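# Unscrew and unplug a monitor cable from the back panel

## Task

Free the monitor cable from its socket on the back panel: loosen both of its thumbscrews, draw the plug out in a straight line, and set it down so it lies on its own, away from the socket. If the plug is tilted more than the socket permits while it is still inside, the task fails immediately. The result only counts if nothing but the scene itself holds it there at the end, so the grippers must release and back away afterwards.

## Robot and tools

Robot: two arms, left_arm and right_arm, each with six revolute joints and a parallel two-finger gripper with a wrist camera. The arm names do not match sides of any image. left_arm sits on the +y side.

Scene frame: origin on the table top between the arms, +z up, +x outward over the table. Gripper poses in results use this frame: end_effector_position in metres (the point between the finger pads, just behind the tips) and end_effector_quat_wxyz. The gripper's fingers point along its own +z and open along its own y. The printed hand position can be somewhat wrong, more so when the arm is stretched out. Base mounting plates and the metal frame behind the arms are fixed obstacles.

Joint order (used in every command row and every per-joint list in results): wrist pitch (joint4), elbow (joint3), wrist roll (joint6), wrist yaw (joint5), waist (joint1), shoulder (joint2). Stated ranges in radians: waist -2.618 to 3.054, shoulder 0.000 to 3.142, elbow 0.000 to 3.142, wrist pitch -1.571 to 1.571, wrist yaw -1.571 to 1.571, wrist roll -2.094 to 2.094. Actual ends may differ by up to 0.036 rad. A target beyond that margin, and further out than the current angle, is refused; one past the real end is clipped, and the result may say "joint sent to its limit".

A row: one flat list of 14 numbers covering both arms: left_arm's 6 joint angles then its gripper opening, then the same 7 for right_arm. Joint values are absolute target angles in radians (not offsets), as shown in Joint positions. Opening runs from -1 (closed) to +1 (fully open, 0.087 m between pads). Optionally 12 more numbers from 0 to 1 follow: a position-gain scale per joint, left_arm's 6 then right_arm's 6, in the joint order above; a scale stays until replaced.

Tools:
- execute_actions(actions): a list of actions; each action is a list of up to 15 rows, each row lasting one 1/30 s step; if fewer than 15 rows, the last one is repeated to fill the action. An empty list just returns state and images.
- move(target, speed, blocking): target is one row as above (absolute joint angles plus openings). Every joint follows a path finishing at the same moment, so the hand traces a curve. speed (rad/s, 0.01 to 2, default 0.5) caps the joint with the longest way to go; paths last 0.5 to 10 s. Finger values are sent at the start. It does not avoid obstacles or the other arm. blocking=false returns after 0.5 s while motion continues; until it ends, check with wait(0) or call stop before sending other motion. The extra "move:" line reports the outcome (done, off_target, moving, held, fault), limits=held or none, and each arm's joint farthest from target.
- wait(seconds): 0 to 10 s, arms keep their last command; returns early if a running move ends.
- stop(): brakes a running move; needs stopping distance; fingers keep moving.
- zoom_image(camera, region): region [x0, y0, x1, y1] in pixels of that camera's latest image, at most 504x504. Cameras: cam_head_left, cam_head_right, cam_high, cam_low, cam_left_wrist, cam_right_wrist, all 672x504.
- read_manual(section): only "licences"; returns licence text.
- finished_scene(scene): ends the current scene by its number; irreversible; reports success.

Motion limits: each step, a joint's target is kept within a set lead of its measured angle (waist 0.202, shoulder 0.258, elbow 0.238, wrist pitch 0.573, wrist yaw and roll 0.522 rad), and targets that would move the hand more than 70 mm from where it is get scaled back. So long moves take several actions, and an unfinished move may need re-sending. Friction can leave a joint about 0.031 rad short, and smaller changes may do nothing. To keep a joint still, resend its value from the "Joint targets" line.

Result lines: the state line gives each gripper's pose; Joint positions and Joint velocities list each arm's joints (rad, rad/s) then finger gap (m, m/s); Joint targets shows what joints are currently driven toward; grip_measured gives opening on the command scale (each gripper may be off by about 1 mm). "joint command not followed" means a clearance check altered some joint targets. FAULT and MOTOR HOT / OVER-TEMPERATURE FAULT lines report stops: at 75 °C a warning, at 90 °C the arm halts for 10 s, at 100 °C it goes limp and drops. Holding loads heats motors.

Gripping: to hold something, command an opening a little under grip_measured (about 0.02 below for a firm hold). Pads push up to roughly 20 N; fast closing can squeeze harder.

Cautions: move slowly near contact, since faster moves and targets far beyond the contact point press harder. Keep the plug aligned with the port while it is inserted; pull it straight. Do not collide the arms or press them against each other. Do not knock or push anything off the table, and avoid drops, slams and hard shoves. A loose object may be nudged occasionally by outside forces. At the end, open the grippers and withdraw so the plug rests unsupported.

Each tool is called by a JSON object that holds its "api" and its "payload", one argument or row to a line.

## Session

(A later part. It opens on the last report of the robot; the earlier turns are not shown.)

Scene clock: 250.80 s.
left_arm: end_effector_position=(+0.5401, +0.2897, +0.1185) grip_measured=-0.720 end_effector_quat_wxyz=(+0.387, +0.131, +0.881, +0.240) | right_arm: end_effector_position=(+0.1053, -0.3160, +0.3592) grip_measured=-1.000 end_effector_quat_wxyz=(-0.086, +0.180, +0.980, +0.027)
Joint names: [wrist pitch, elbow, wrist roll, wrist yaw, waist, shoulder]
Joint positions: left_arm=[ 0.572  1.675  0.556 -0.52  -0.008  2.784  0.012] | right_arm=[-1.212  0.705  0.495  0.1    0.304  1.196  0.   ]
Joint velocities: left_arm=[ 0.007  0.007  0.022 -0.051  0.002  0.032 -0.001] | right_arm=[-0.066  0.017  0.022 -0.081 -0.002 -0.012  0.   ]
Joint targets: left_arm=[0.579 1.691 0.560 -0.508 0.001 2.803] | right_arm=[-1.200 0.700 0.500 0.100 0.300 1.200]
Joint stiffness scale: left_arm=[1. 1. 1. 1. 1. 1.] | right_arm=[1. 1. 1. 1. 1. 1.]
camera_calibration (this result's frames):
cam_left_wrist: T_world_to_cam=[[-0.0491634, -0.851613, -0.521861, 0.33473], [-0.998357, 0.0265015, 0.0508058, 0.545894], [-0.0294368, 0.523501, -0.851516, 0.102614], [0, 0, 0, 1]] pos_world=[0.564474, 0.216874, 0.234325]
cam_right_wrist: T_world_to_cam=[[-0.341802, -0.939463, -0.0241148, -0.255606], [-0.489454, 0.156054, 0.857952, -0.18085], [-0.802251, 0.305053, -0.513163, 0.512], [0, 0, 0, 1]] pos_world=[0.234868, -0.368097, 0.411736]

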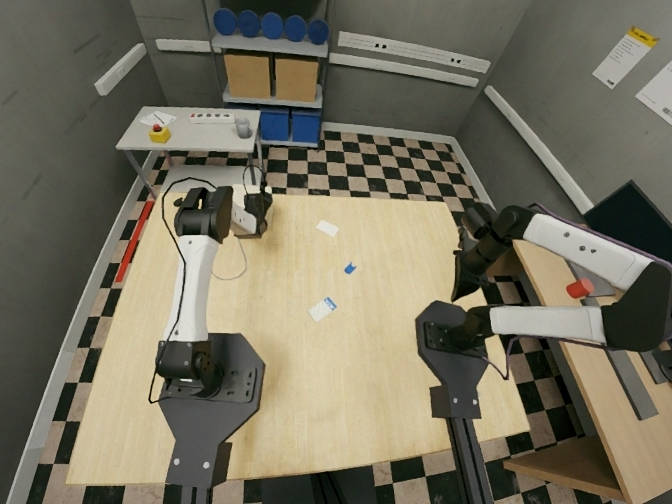

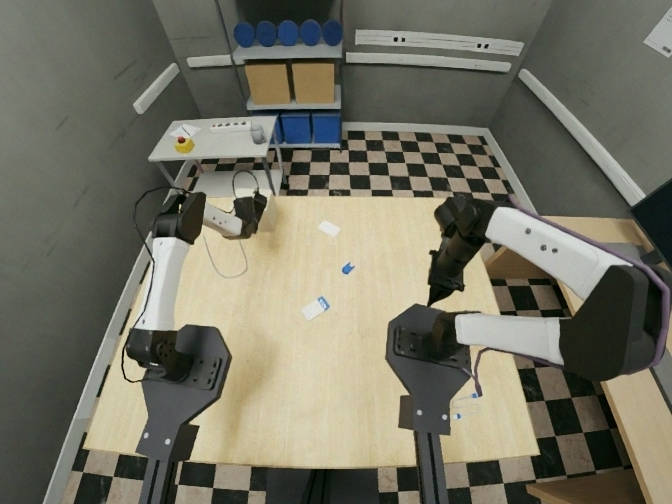

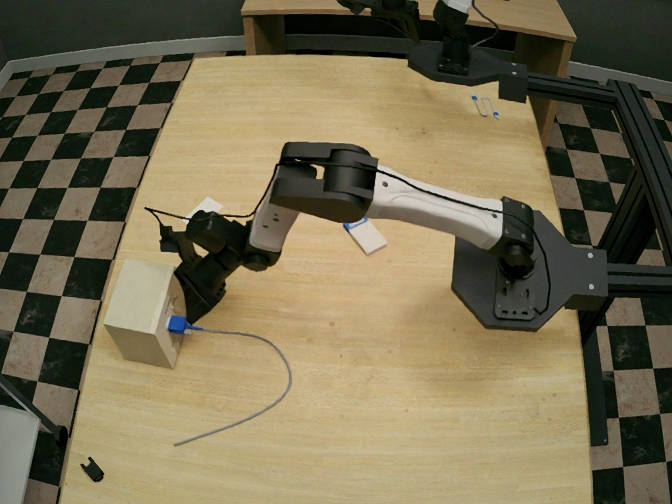

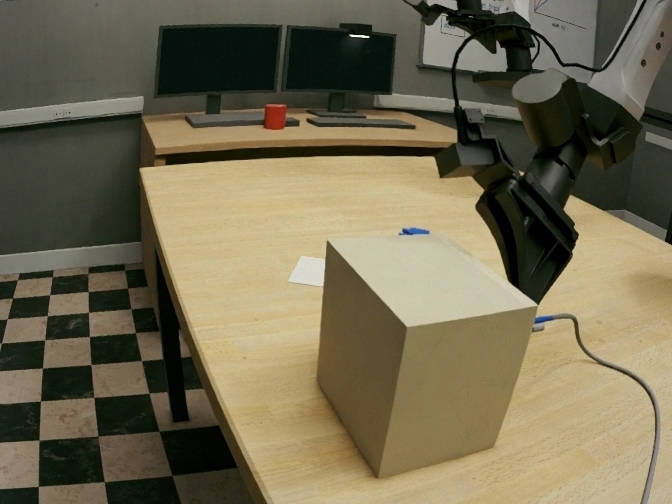

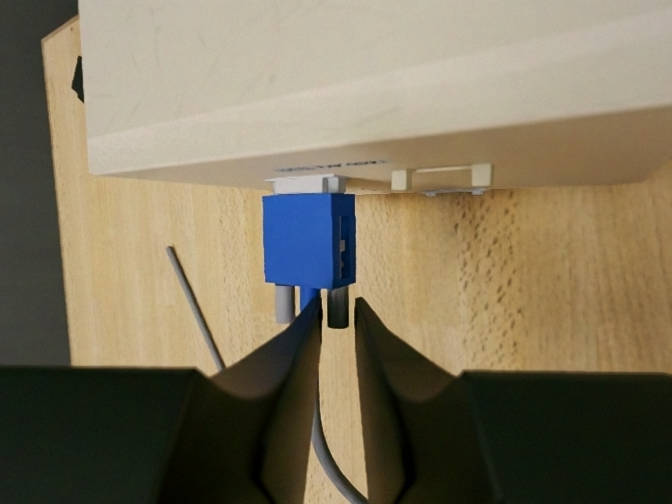

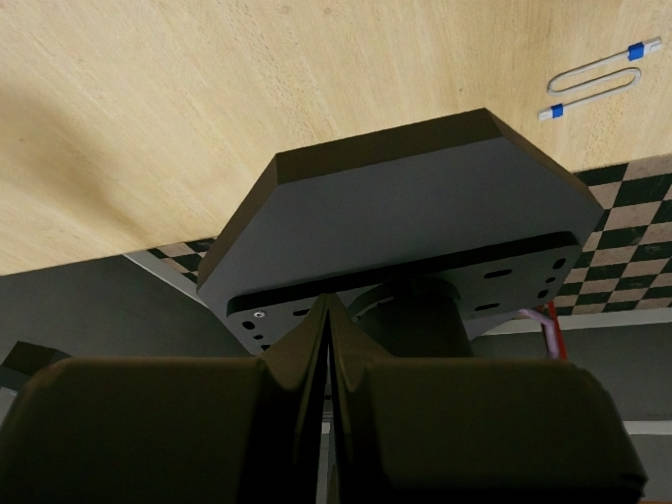

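{"api": "execute_actions", "payload": {
  "actions": [
    [[0.579,1.694,0.56,-0.508,0.004,2.81,-0.72,-1.2,0.7,0.5,0.1,0.3,1.2,-1],[0.579,1.694,0.56,-0.508,0.006,2.812,-0.72,-1.2,0.7,0.5,0.1,0.3,1.2,-1],[0.579,1.694,0.56,-0.508,0.006,2.812,-0.72,-1.2,0.7,0.5,0.1,0.3,1.2,-1],[0.579,1.694,0.56,-0.508,0.006,2.812,-0.72,-1.2,0.7,0.5,0.1,0.3,1.2,-1],[0.579,1.694,0.56,-0.508,0.006,2.808,-0.72,-1.2,0.7,0.5,0.1,0.3,1.2,-1],[0.575,1.68,0.556,-0.515,0.0,2.80,-1,-1.2,0.7,0.5,0.1,0.3,1.2,-1]]
  ]
}}

{"api": "execute_actions", "payload": {
  "actions": [
    [[0.554,1.656,0.551,-0.508,0.001,2.780,-1,-1.2,0.7,0.5,0.1,0.3,1.2,-1],[0.541,1.651,0.531,-0.486,0.008,2.770,-1,-1.2,0.7,0.5,0.1,0.3,1.2,-1],[0.527,1.646,0.511,-0.464,0.015,2.760,-1,-1.2,0.7,0.5,0.1,0.3,1.2,-1],[0.514,1.642,0.490,-0.442,0.022,2.751,-1,-1.2,0.7,0.5,0.1,0.3,1.2,-1],[0.500,1.637,0.470,-0.420,0.029,2.741,-1,-1.2,0.7,0.5,0.1,0.3,1.2,-1],[0.487,1.632,0.450,-0.398,0.036,2.731,-1,-1.2,0.7,0.5,0.1,0.3,1.2,-1],[0.475,1.629,0.431,-0.375,0.044,2.724,-1,-1.2,0.7,0.5,0.1,0.3,1.2,-1],[0.464,1.627,0.413,-0.352,0.051,2.716,-1,-1.2,0.7,0.5,0.1,0.3,1.2,-1],[0.452,1.624,0.394,-0.328,0.059,2.709,-1,-1.2,0.7,0.5,0.1,0.3,1.2,-1],[0.441,1.622,0.376,-0.305,0.066,2.701,-1,-1.2,0.7,0.5,0.1,0.3,1.2,-1],[0.429,1.619,0.357,-0.282,0.074,2.694,-1,-1.2,0.7,0.5,0.1,0.3,1.2,-1],[0.419,1.619,0.340,-0.257,0.082,2.689,-1,-1.2,0.7,0.5,0.1,0.3,1.2,-1],[0.409,1.619,0.323,-0.233,0.090,2.684,-1,-1.2,0.7,0.5,0.1,0.3,1.2,-1],[0.400,1.620,0.306,-0.208,0.099,2.679,-1,-1.2,0.7,0.5,0.1,0.3,1.2,-1],[0.390,1.622,0.289,-0.184,0.107,2.674,-1,-1.2,0.7,0.5,0.1,0.3,1.2,-1]],
    [[0.380,1.625,0.272,-0.159,0.115,2.669,-1,-1.2,0.7,0.5,0.1,0.3,1.2,-1],[0.372,1.635,0.257,-0.133,0.124,2.666,-1,-1.2,0.7,0.5,0.1,0.3,1.2,-1],[0.364,1.645,0.241,-0.107,0.132,2.664,-1,-1.2,0.7,0.5,0.1,0.3,1.2,-1],[0.357,1.65,0.226,-0.082,0.141,2.661,-1,-1.2,0.7,0.5,0.1,0.3,1.2,-1],[0.349,1.654,0.210,-0.056,0.149,2.659,-1,-1.2,0.7,0.5,0.1,0.3,1.2,-1],[0.341,1.658,0.195,-0.030,0.158,2.657,-1,-1.2,0.7,0.5,0.1,0.3,1.2,-1]]
  ]
}}

Scene clock: 253.00 s.
left_arm: end_effector_position=(+0.5398, +0.2900, +0.1169) grip_measured=-0.846 end_effector_quat_wxyz=(+0.387, +0.131, +0.880, +0.240) | right_arm: end_effector_position=(+0.1053, -0.3160, +0.3592) grip_measured=-1.000 end_effector_quat_wxyz=(-0.086, +0.180, +0.980, +0.027)
Joint names: [wrist pitch, elbow, wrist roll, wrist yaw, waist, shoulder]
Joint positions: left_arm=[ 0.578  1.675  0.557 -0.52  -0.007  2.788  0.007] | right_arm=[-1.212  0.705  0.495  0.1    0.304  1.196  0.   ]
Joint velocities: left_arm=[ 0.037  0.012 -0.022  0.007 -0.017  0.007 -0.001] | right_arm=[ 0.022  0.002 -0.022 -0.051 -0.012 -0.002  0.   ]
Joint targets: left_arm=[0.575 1.680 0.556 -0.515 -0.000 2.800] | right_arm=[-1.200 0.700 0.500 0.100 0.300 1.200]
Joint stiffness scale: left_arm=[1. 1. 1. 1. 1. 1.] | right_arm=[1. 1. 1. 1. 1. 1.]
camera_calibration (this result's frames):
cam_left_wrist: T_world_to_cam=[[-0.0485383, -0.851429, -0.522219, 0.333804], [-0.99841, 0.0263572, 0.0498256, 0.545834], [-0.0286588, 0.523807, -0.851355, 0.100507], [0, 0, 0, 1]] pos_world=[0.564049, 0.217177, 0.232689]
cam_right_wrist: T_world_to_cam=[[-0.341802, -0.939463, -0.0241148, -0.255606], [-0.489454, 0.156054, 0.857952, -0.18085], [-0.802251, 0.305053, -0.513163, 0.512], [0, 0, 0, 1]] pos_world=[0.234868, -0.368097, 0.411736]

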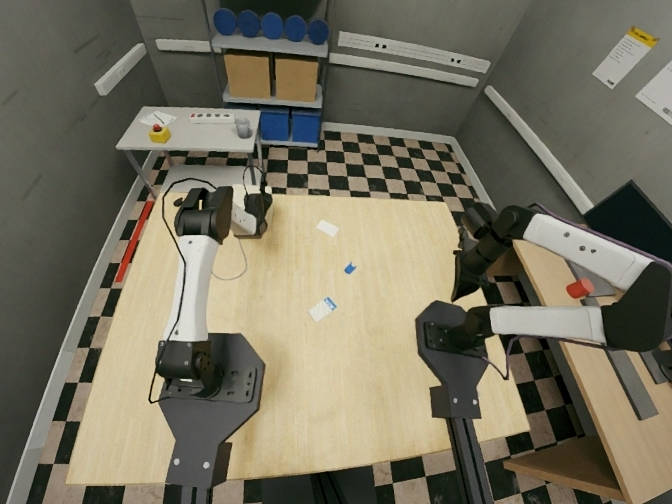

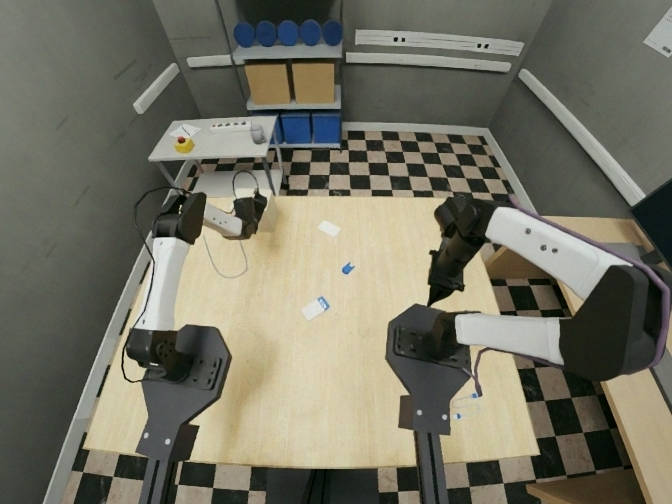

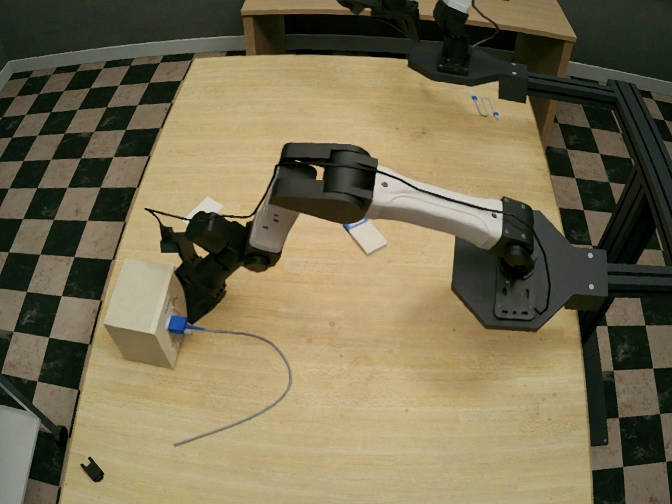

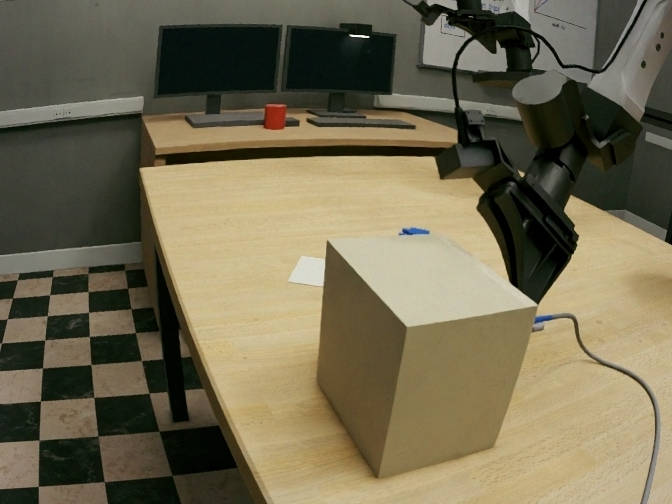

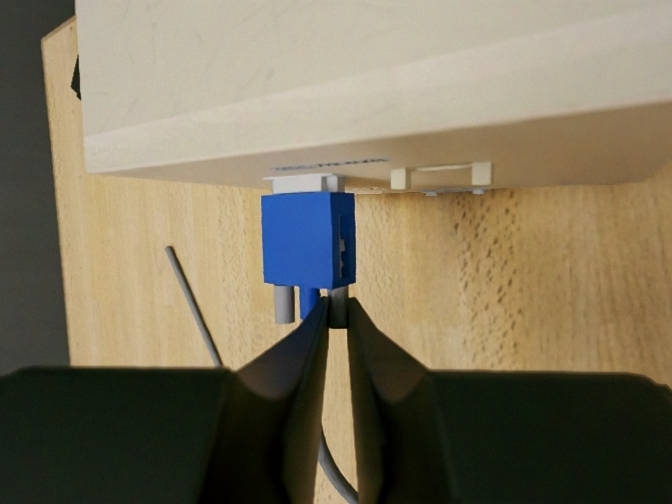

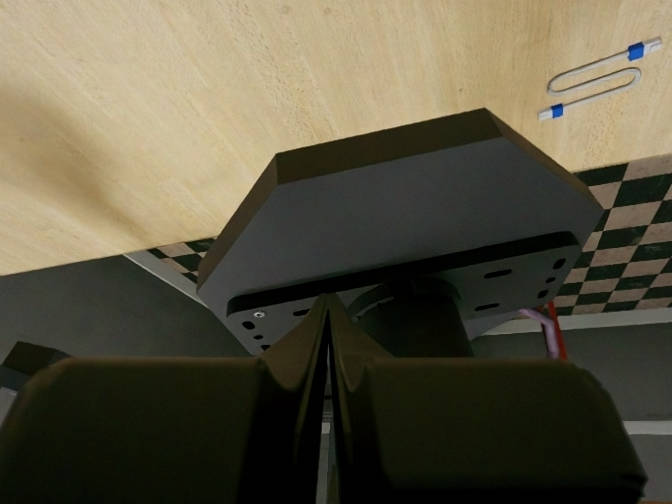

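Scene clock: 254.00 s.
left_arm: end_effector_position=(+0.5402, +0.2932, +0.1183) grip_measured=-0.846 end_effector_quat_wxyz=(+0.397, +0.027, +0.918, -0.008) | right_arm: end_effector_position=(+0.1053, -0.3160, +0.3592) grip_measured=-1.000 end_effector_quat_wxyz=(-0.086, +0.180, +0.980, +0.027)
Joint names: [wrist pitch, elbow, wrist roll, wrist yaw, waist, shoulder]
Joint positions: left_arm=[ 0.367  1.644  0.21  -0.043  0.147  2.665  0.007] | right_arm=[-1.212  0.705  0.495  0.1    0.304  1.196  0.   ]
Joint velocities: left_arm=[-0.066 -0.002 -0.095 -0.007  0.007  0.007  0.001] | right_arm=[-0.066  0.002  0.022  0.051  0.012  0.002  0.   ]
Joint targets: left_arm=[0.341 1.658 0.195 -0.030 0.158 2.657] | right_arm=[-1.200 0.700 0.500 0.100 0.300 1.200]
Joint stiffness scale: left_arm=[1. 1. 1. 1. 1. 1.] | right_arm=[1. 1. 1. 1. 1. 1.]
camera_calibration (this result's frames):
cam_left_wrist: T_world_to_cam=[[-0.06075, -0.998143, -0.00446993, 0.325578], [-0.996678, 0.0604162, 0.0546192, 0.534592], [-0.0542478, 0.00777319, -0.998497, 0.2826], [0, 0, 0, 1]] pos_world=[0.567925, 0.290479, 0.254431]
cam_right_wrist: T_world_to_cam=[[-0.341802, -0.939463, -0.0241148, -0.255606], [-0.489454, 0.156054, 0.857952, -0.18085], [-0.802251, 0.305053, -0.513163, 0.512], [0, 0, 0, 1]] pos_world=[0.234868, -0.368097, 0.411736]

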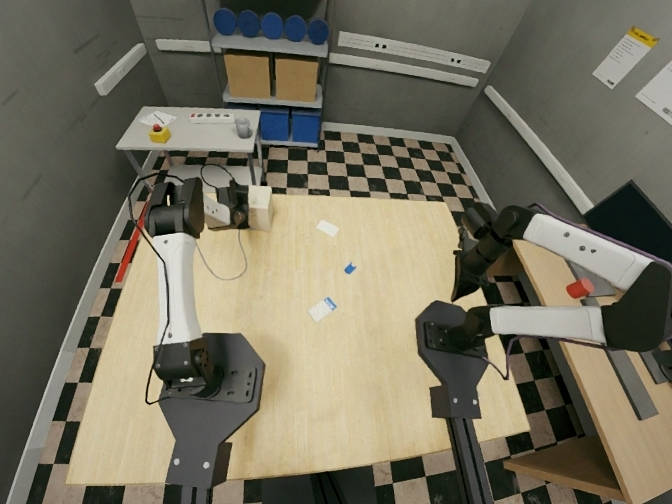

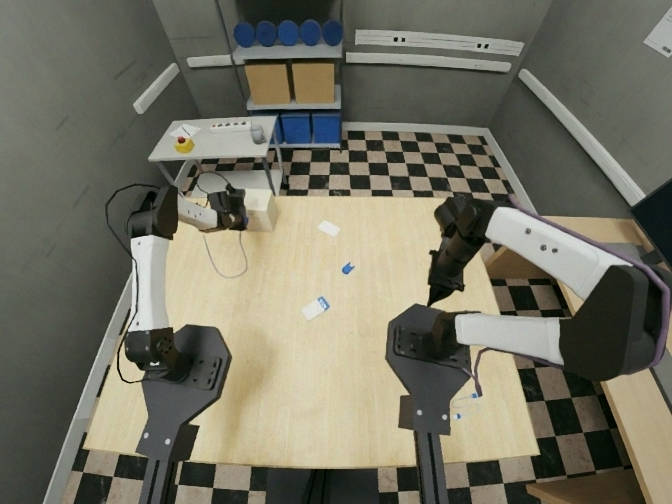

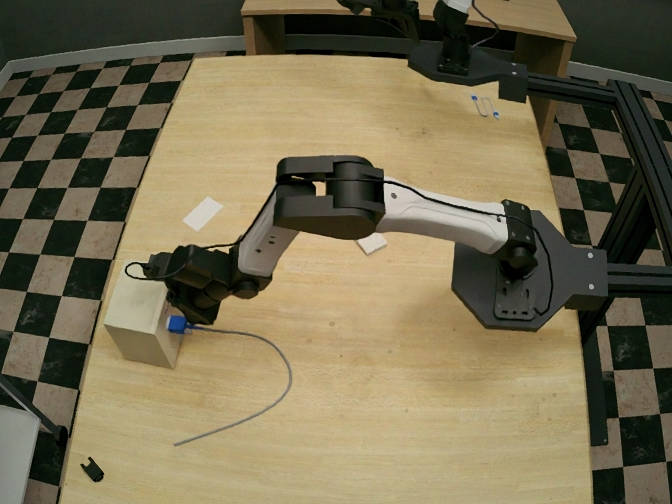

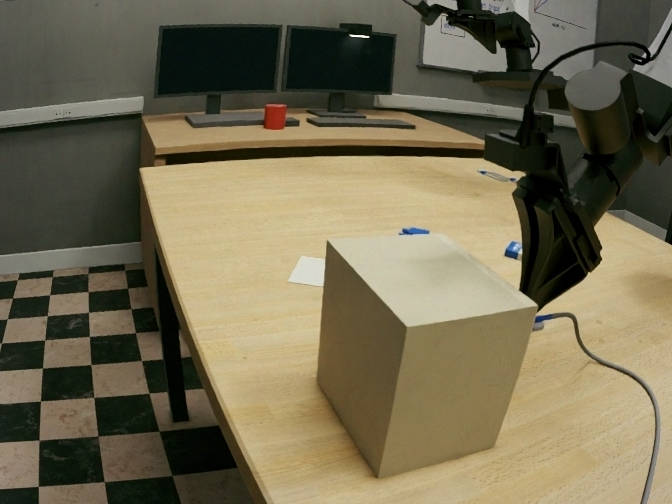

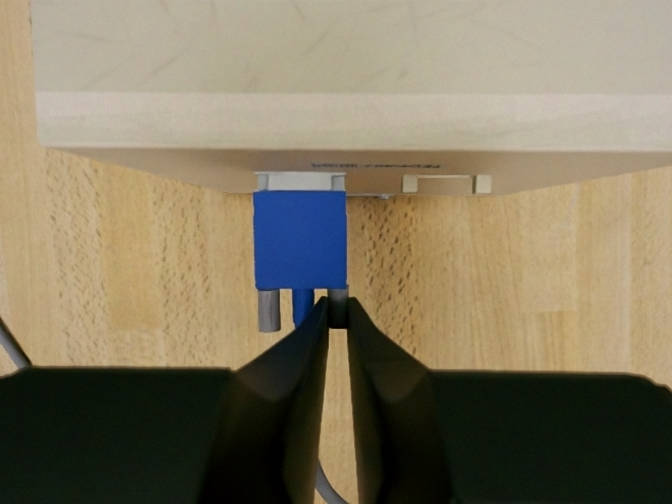

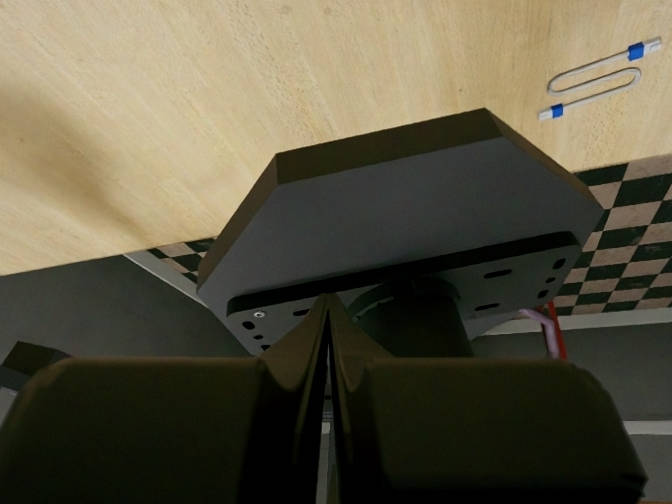

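{"api": "execute_actions", "payload": {
  "actions": [
    [[0.36,1.65,0.21,-0.03,0.145,2.668,-1,-1.2,0.7,0.5,0.1,0.3,1.2,-1],[0.36,1.65,0.21,-0.02,0.14,2.67,-0.86,-1.2,0.7,0.5,0.1,0.3,1.2,-1],[0.36,1.65,0.21,-0.01,0.135,2.67,-0.84,-1.2,0.7,0.5,0.1,0.3,1.2,-1],[0.36,1.65,0.21,0.0,0.13,2.67,-0.825,-1.2,0.7,0.5,0.1,0.3,1.2,-1],[0.36,1.65,0.21,0.01,0.127,2.67,-0.81,-1.2,0.7,0.5,0.1,0.3,1.2,-1],[0.36,1.65,0.21,0.015,0.125,2.67,-0.795,-1.2,0.7,0.5,0.1,0.3,1.2,-1],[0.36,1.65,0.21,0.015,0.125,2.67,-0.78,-1.2,0.7,0.5,0.1,0.3,1.2,-1],[0.36,1.65,0.21,0.015,0.125,2.675,-0.78,-1.2,0.7,0.5,0.1,0.3,1.2,-1],[0.36,1.655,0.21,0.015,0.125,2.68,-0.78,-1.2,0.7,0.5,0.1,0.3,1.2,-1],[0.36,1.66,0.21,0.015,0.125,2.685,-0.78,-1.2,0.7,0.5,0.1,0.3,1.2,-1],[0.36,1.664,0.21,0.015,0.125,2.69,-0.78,-1.2,0.7,0.5,0.1,0.3,1.2,-1],[0.36,1.668,0.21,0.015,0.125,2.695,-0.78,-1.2,0.7,0.5,0.1,0.3,1.2,-1],[0.36,1.672,0.21,0.015,0.125,2.70,-0.78,-1.2,0.7,0.5,0.1,0.3,1.2,-1],[0.36,1.676,0.21,0.015,0.125,2.705,-0.78,-1.2,0.7,0.5,0.1,0.3,1.2,-1]],
    [[0.36,1.676,0.21,0.015,0.125,2.705,-0.78,-1.2,0.7,0.5,0.1,0.3,1.2,-1]]
  ]
}}

{"api": "zoom_image", "payload": {
  "camera": "cam_left_wrist",
  "region": [230, 200, 390, 360]
}}

Scene clock: 255.87 s.
left_arm: end_effector_position=(+0.5434, +0.2912, +0.1164) grip_measured=-0.780 end_effector_quat_wxyz=(+0.399, +0.031, +0.916, -0.012) | right_arm: end_effector_position=(+0.1053, -0.3160, +0.3592) grip_measured=-1.000 end_effector_quat_wxyz=(-0.086, +0.180, +0.980, +0.027)
Joint names: [wrist pitch, elbow, wrist roll, wrist yaw, waist, shoulder]
Joint positions: left_arm=[ 0.367  1.662  0.213 -0.032  0.147  2.679  0.01 ] | right_arm=[-1.212  0.705  0.495  0.1    0.304  1.196  0.   ]
Joint velocities: left_arm=[-0.066 -0.002 -0.022 -0.007  0.012 -0.007 -0.001] | right_arm=[-0.037  0.007 -0.007  0.007  0.002 -0.012  0.   ]
Joint targets: left_arm=[0.360 1.676 0.210 0.015 0.125 2.705] | right_arm=[-1.200 0.700 0.500 0.100 0.300 1.200]
Joint stiffness scale: left_arm=[1. 1. 1. 1. 1. 1.] | right_arm=[1. 1. 1. 1. 1. 1.]
camera_calibration (this result's frames):
cam_left_wrist: T_world_to_cam=[[-0.0700464, -0.997544, 0.000222594, 0.328104], [-0.996364, 0.0699744, 0.0485996, 0.535795], [-0.0484958, 0.00318245, -0.998818, 0.279129], [0, 0, 0, 1]] pos_world=[0.570366, 0.288918, 0.252687]
cam_right_wrist: T_world_to_cam=[[-0.341802, -0.939463, -0.0241148, -0.255606], [-0.489454, 0.156054, 0.857952, -0.18085], [-0.802251, 0.305053, -0.513163, 0.512], [0, 0, 0, 1]] pos_world=[0.234868, -0.368097, 0.411736]

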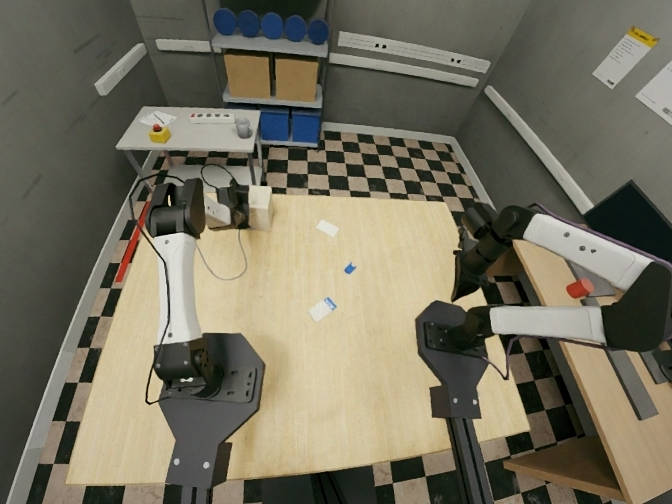

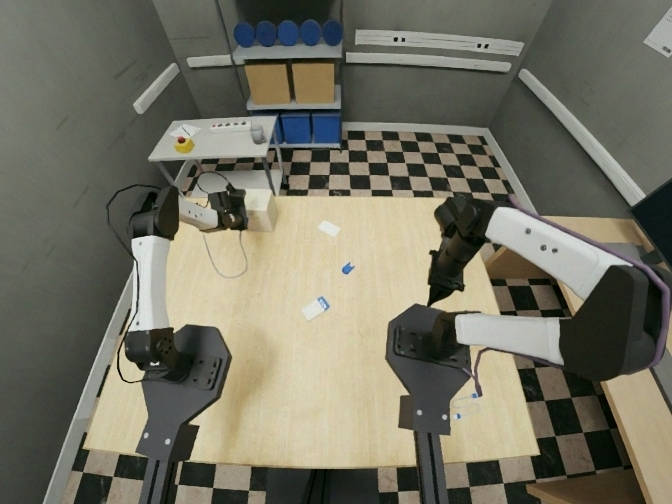

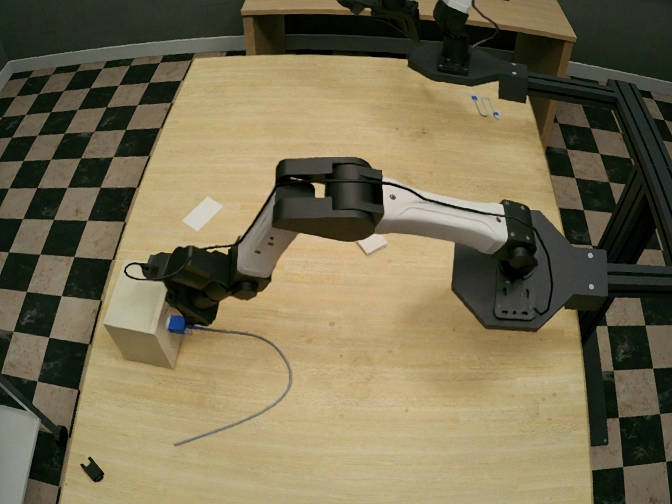

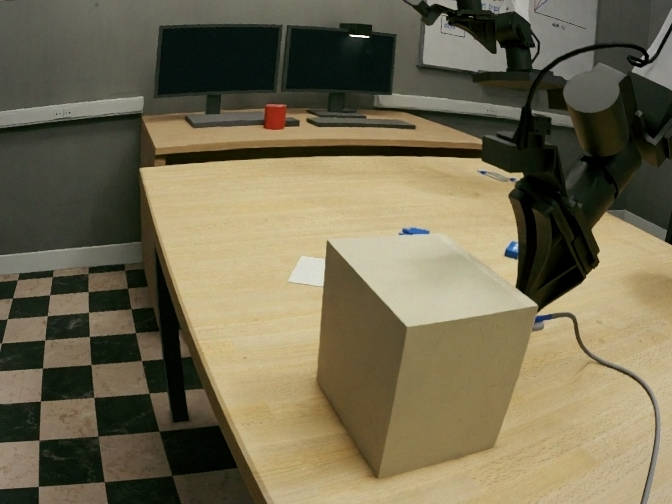

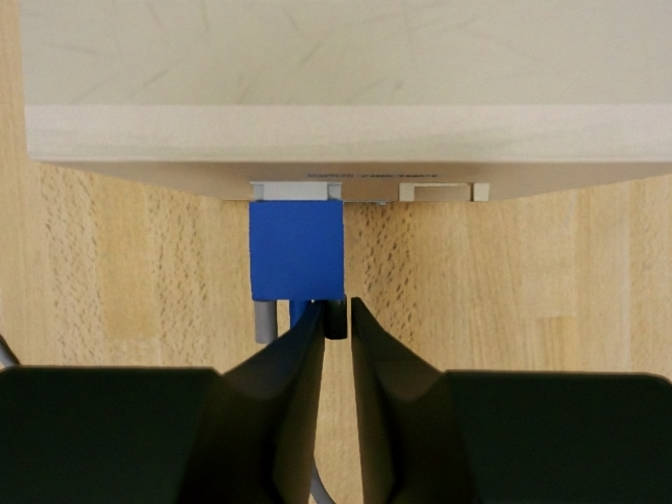

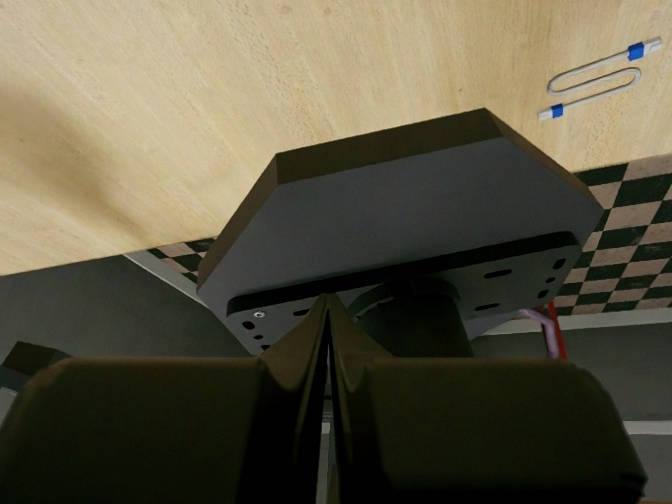

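Region (230, 200, 390, 360) of cam_left_wrist's 672x504 image, scaled by 3.150, with more detail than that image has.

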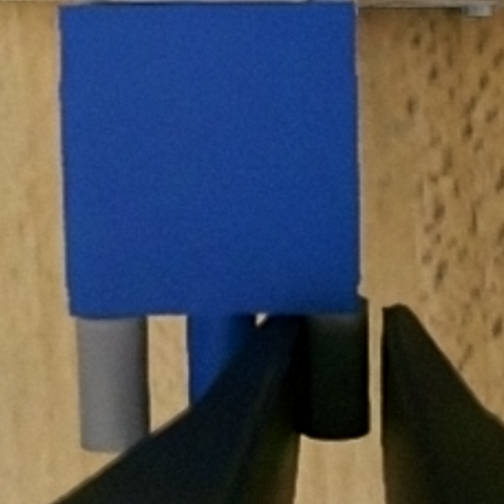

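{"api": "execute_actions", "payload": {
  "actions": [
    [[0.36,1.66,0.21,0.0,0.135,2.68,-0.80,-1.2,0.7,0.5,0.1,0.3,1.2,-1],[0.36,1.65,0.21,-0.02,0.143,2.678,-0.80,-1.2,0.7,0.5,0.1,0.3,1.2,-1],[0.36,1.642,0.21,-0.04,0.15,2.674,-0.80,-1.2,0.7,0.5,0.1,0.3,1.2,-1],[0.36,1.636,0.21,-0.055,0.157,2.670,-0.80,-1.2,0.7,0.5,0.1,0.3,1.2,-1],[0.36,1.631,0.21,-0.07,0.164,2.666,-0.80,-1.2,0.7,0.5,0.1,0.3,1.2,-1],[0.36,1.626,0.21,-0.085,0.17,2.662,-0.80,-1.2,0.7,0.5,0.1,0.3,1.2,-1],[0.36,1.624,0.21,-0.10,0.175,2.662,-0.80,-1.2,0.7,0.5,0.1,0.3,1.2,-1]]
  ]
}}

{"api": "zoom_image", "payload": {
  "camera": "cam_left_wrist",
  "region": [230, 200, 390, 360]
}}

Scene clock: 257.43 s.
left_arm: end_effector_position=(+0.5398, +0.2954, +0.1163) grip_measured=-0.800 end_effector_quat_wxyz=(+0.395, +0.024, +0.918, -0.006) | right_arm: end_effector_position=(+0.1053, -0.3160, +0.3592) grip_measured=-1.000 end_effector_quat_wxyz=(-0.086, +0.180, +0.980, +0.027)
Joint names: [wrist pitch, elbow, wrist roll, wrist yaw, waist, shoulder]
Joint positions: left_arm=[ 0.367  1.647  0.208 -0.048  0.15   2.67   0.009] | right_arm=[-1.212  0.705  0.495  0.1    0.304  1.196  0.   ]
Joint velocities: left_arm=[ 0.007  0.002  0.051 -0.007 -0.032 -0.017 -0.   ] | right_arm=[ 0.007 -0.007 -0.022 -0.037 -0.007  0.007  0.   ]
Joint targets: left_arm=[0.360 1.624 0.210 -0.100 0.175 2.662] | right_arm=[-1.200 0.700 0.500 0.100 0.300 1.200]
Joint stiffness scale: left_arm=[1. 1. 1. 1. 1. 1.] | right_arm=[1. 1. 1. 1. 1. 1.]
camera_calibration (this result's frames):
cam_left_wrist: T_world_to_cam=[[-0.0526875, -0.998593, -0.00594295, 0.323768], [-0.996968, 0.0522585, 0.0576611, 0.536349], [-0.0572695, 0.00896295, -0.998319, 0.281829], [0, 0, 0, 1]] pos_world=[0.567922, 0.292758, 0.252353]
cam_right_wrist: T_world_to_cam=[[-0.341802, -0.939463, -0.0241148, -0.255606], [-0.489454, 0.156054, 0.857952, -0.18085], [-0.802251, 0.305053, -0.513163, 0.512], [0, 0, 0, 1]] pos_world=[0.234868, -0.368097, 0.411736]

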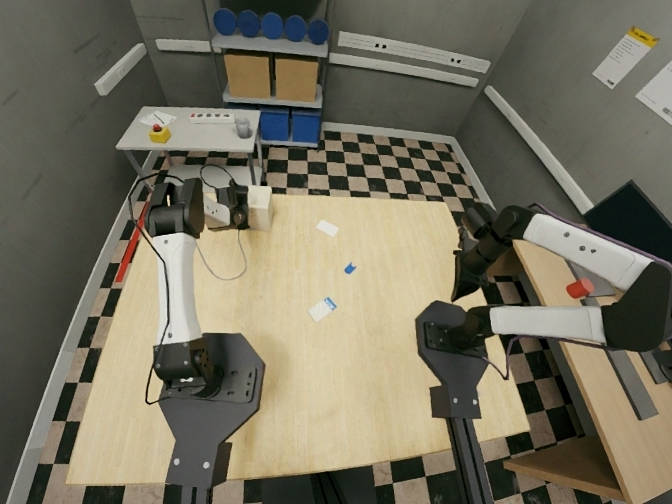

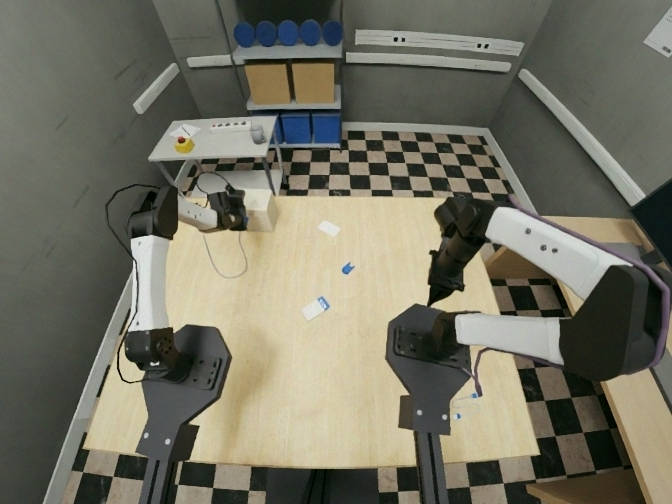

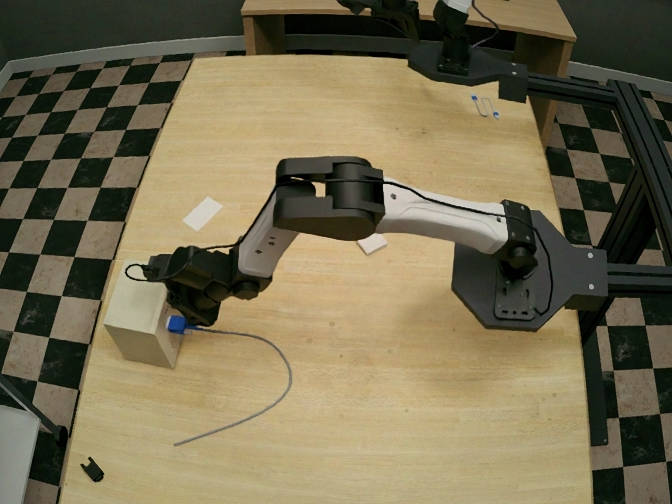

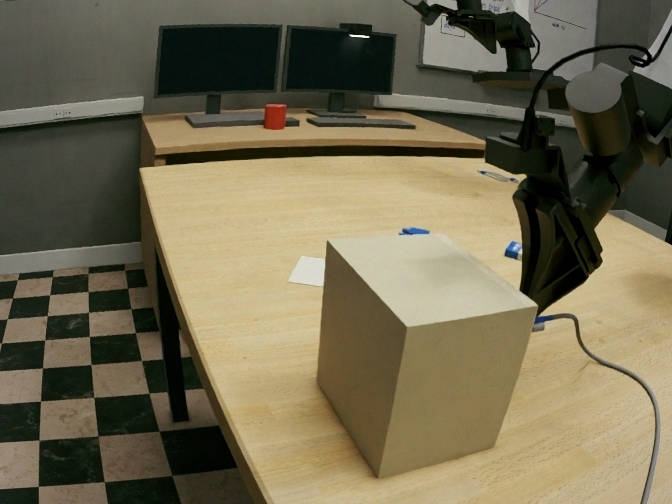

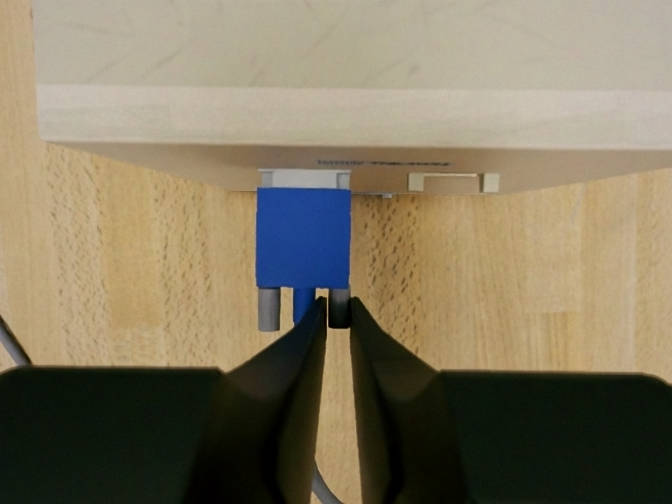

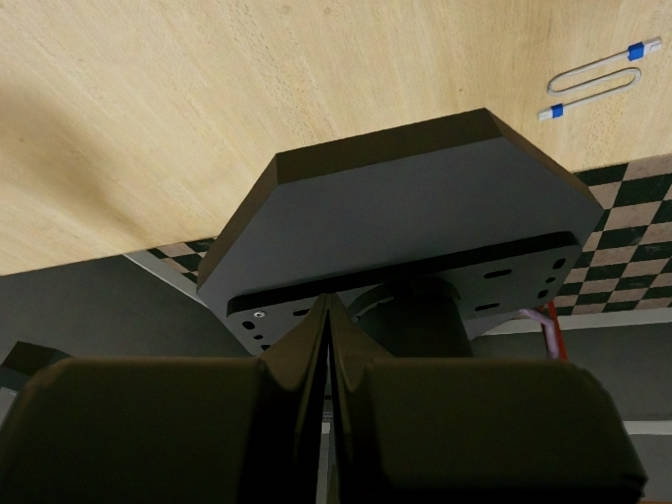

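Region (230, 200, 390, 360) of cam_left_wrist's 672x504 image, scaled by 3.150, with more detail than that image has.

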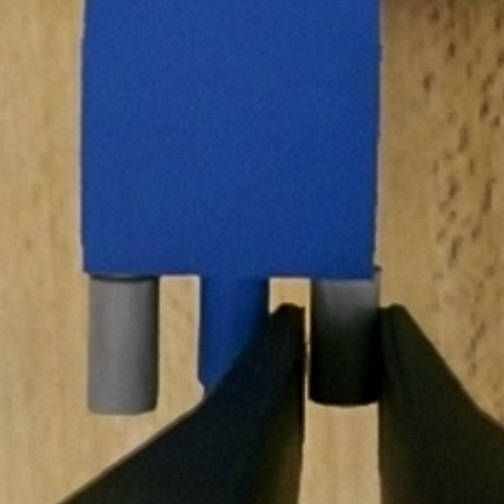

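{"api": "execute_actions", "payload": {
  "actions": [
    [[0.36,1.624,0.21,-0.10,0.175,2.655,-0.80,-1.2,0.7,0.5,0.1,0.3,1.2,-1],[0.36,1.622,0.21,-0.10,0.175,2.648,-0.80,-1.2,0.7,0.5,0.1,0.3,1.2,-1],[0.36,1.619,0.21,-0.10,0.175,2.642,-0.80,-1.2,0.7,0.5,0.1,0.3,1.2,-1],[0.36,1.615,0.21,-0.09,0.172,2.636,-0.80,-1.2,0.7,0.5,0.1,0.3,1.2,-1],[0.355,1.611,0.21,-0.08,0.168,2.63,-0.80,-1.2,0.7,0.5,0.1,0.3,1.2,-1],[0.35,1.607,0.21,-0.07,0.165,2.624,-0.80,-1.2,0.7,0.5,0.1,0.3,1.2,-1],[0.345,1.603,0.21,-0.06,0.163,2.618,-0.80,-1.2,0.7,0.5,0.1,0.3,1.2,-1],[0.34,1.60,0.21,-0.05,0.163,2.612,-0.80,-1.2,0.7,0.5,0.1,0.3,1.2,-1],[0.335,1.60,0.21,-0.05,0.163,2.606,-0.80,-1.2,0.7,0.5,0.1,0.3,1.2,-1],[0.33,1.60,0.215,-0.04,0.165,2.60,-0.80,-1.2,0.7,0.5,0.1,0.3,1.2,-1],[0.325,1.60,0.22,-0.03,0.168,2.60,-0.80,-1.2,0.7,0.5,0.1,0.3,1.2,-1],[0.32,1.60,0.23,-0.02,0.172,2.60,-0.6,-1.2,0.7,0.5,0.1,0.3,1.2,-1],[0.32,1.60,0.24,-0.012,0.176,2.60,-0.4,-1.2,0.7,0.5,0.1,0.3,1.2,-1],[0.32,1.60,0.24,-0.012,0.178,2.60,-0.2,-1.2,0.7,0.5,0.1,0.3,1.2,-1],[0.32,1.60,0.24,-0.012,0.178,2.60,-0.05,-1.2,0.7,0.5,0.1,0.3,1.2,-1]],
    [[0.32,1.60,0.24,-0.012,0.178,2.60,-0.05,-1.2,0.7,0.5,0.1,0.3,1.2,-1]]
  ]
}}

Scene clock: 259.40 s.
left_arm: end_effector_position=(+0.5408, +0.3088, +0.1380) grip_measured=-0.050 end_effector_quat_wxyz=(+0.400, +0.031, +0.916, -0.006) | right_arm: end_effector_position=(+0.1053, -0.3160, +0.3592) grip_measured=-1.000 end_effector_quat_wxyz=(-0.086, +0.180, +0.980, +0.027)
Joint names: [wrist pitch, elbow, wrist roll, wrist yaw, waist, shoulder]
Joint positions: left_arm=[ 0.339  1.616  0.234 -0.023  0.171  2.602  0.042] | right_arm=[-1.212  0.705  0.495  0.1    0.304  1.196  0.   ]
Joint velocities: left_arm=[ 0.051 -0.002 -0.007 -0.051 -0.002  0.002 -0.001] | right_arm=[ 0.007 -0.032  0.022  0.022 -0.007  0.002  0.   ]
Joint targets: left_arm=[0.320 1.600 0.240 -0.012 0.178 2.600] | right_arm=[-1.200 0.700 0.500 0.100 0.300 1.200]
Joint stiffness scale: left_arm=[1. 1. 1. 1. 1. 1.] | right_arm=[1. 1. 1. 1. 1. 1.]
camera_calibration (this result's frames):
cam_left_wrist: T_world_to_cam=[[-0.0663099, -0.997739, -0.0109308, 0.345136], [-0.996672, 0.0657105, 0.0482401, 0.532407], [-0.0474127, 0.0140932, -0.998776, 0.296523], [0, 0, 0, 1]] pos_world=[0.56758, 0.305192, 0.274249]
cam_right_wrist: T_world_to_cam=[[-0.341802, -0.939463, -0.0241148, -0.255606], [-0.489454, 0.156054, 0.857952, -0.18085], [-0.802251, 0.305053, -0.513163, 0.512], [0, 0, 0, 1]] pos_world=[0.234868, -0.368097, 0.411736]

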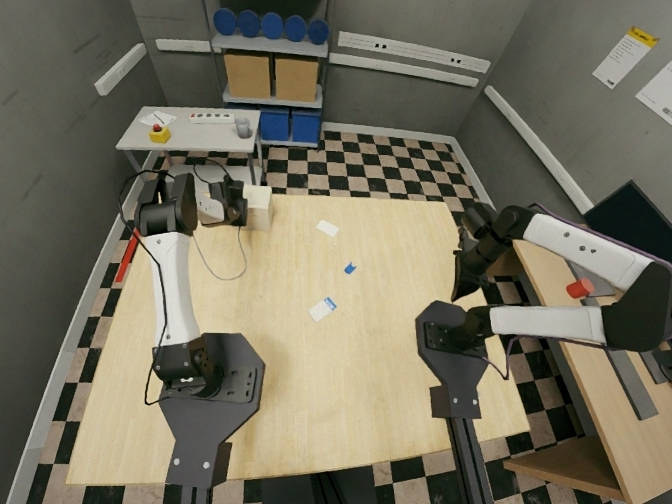

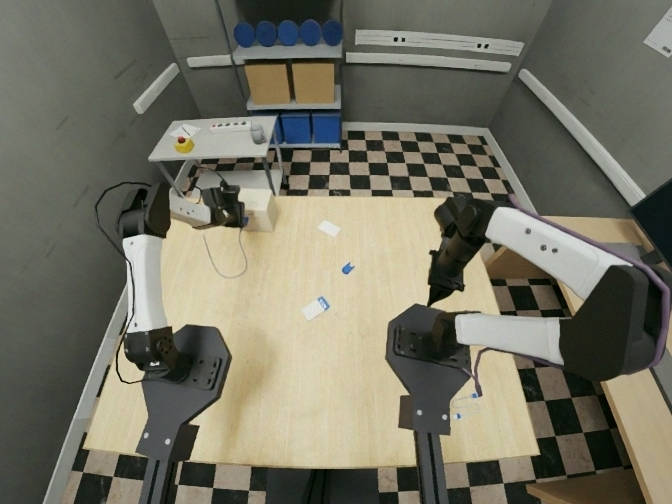

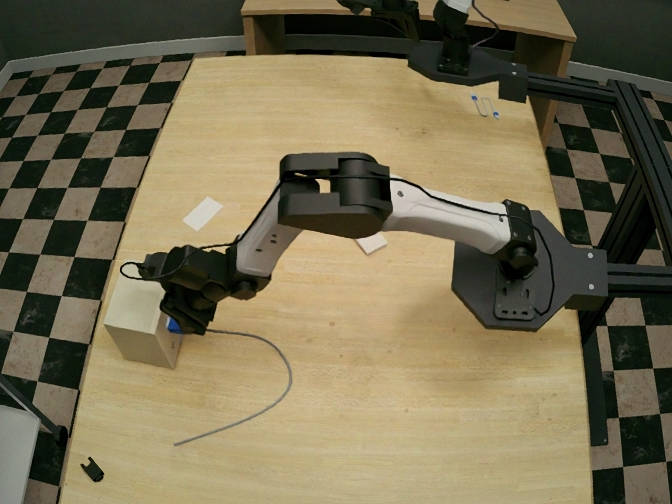

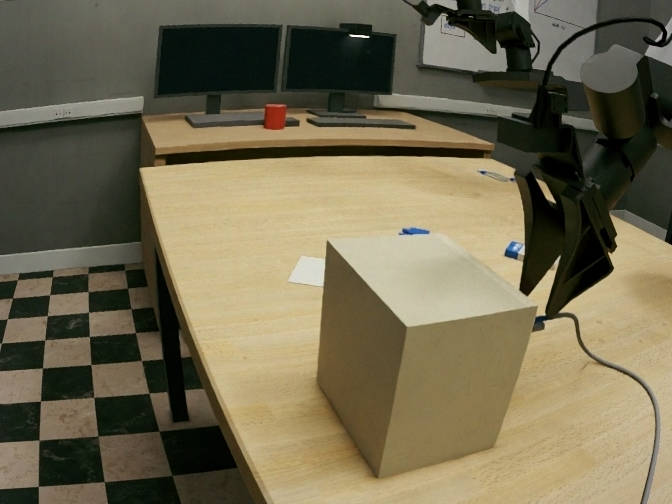

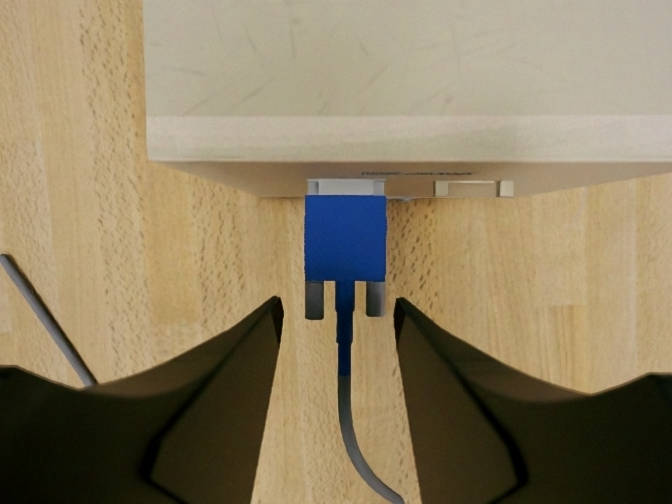

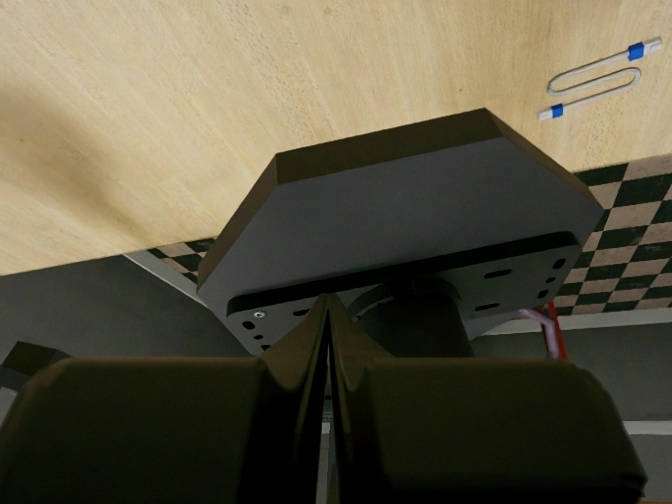

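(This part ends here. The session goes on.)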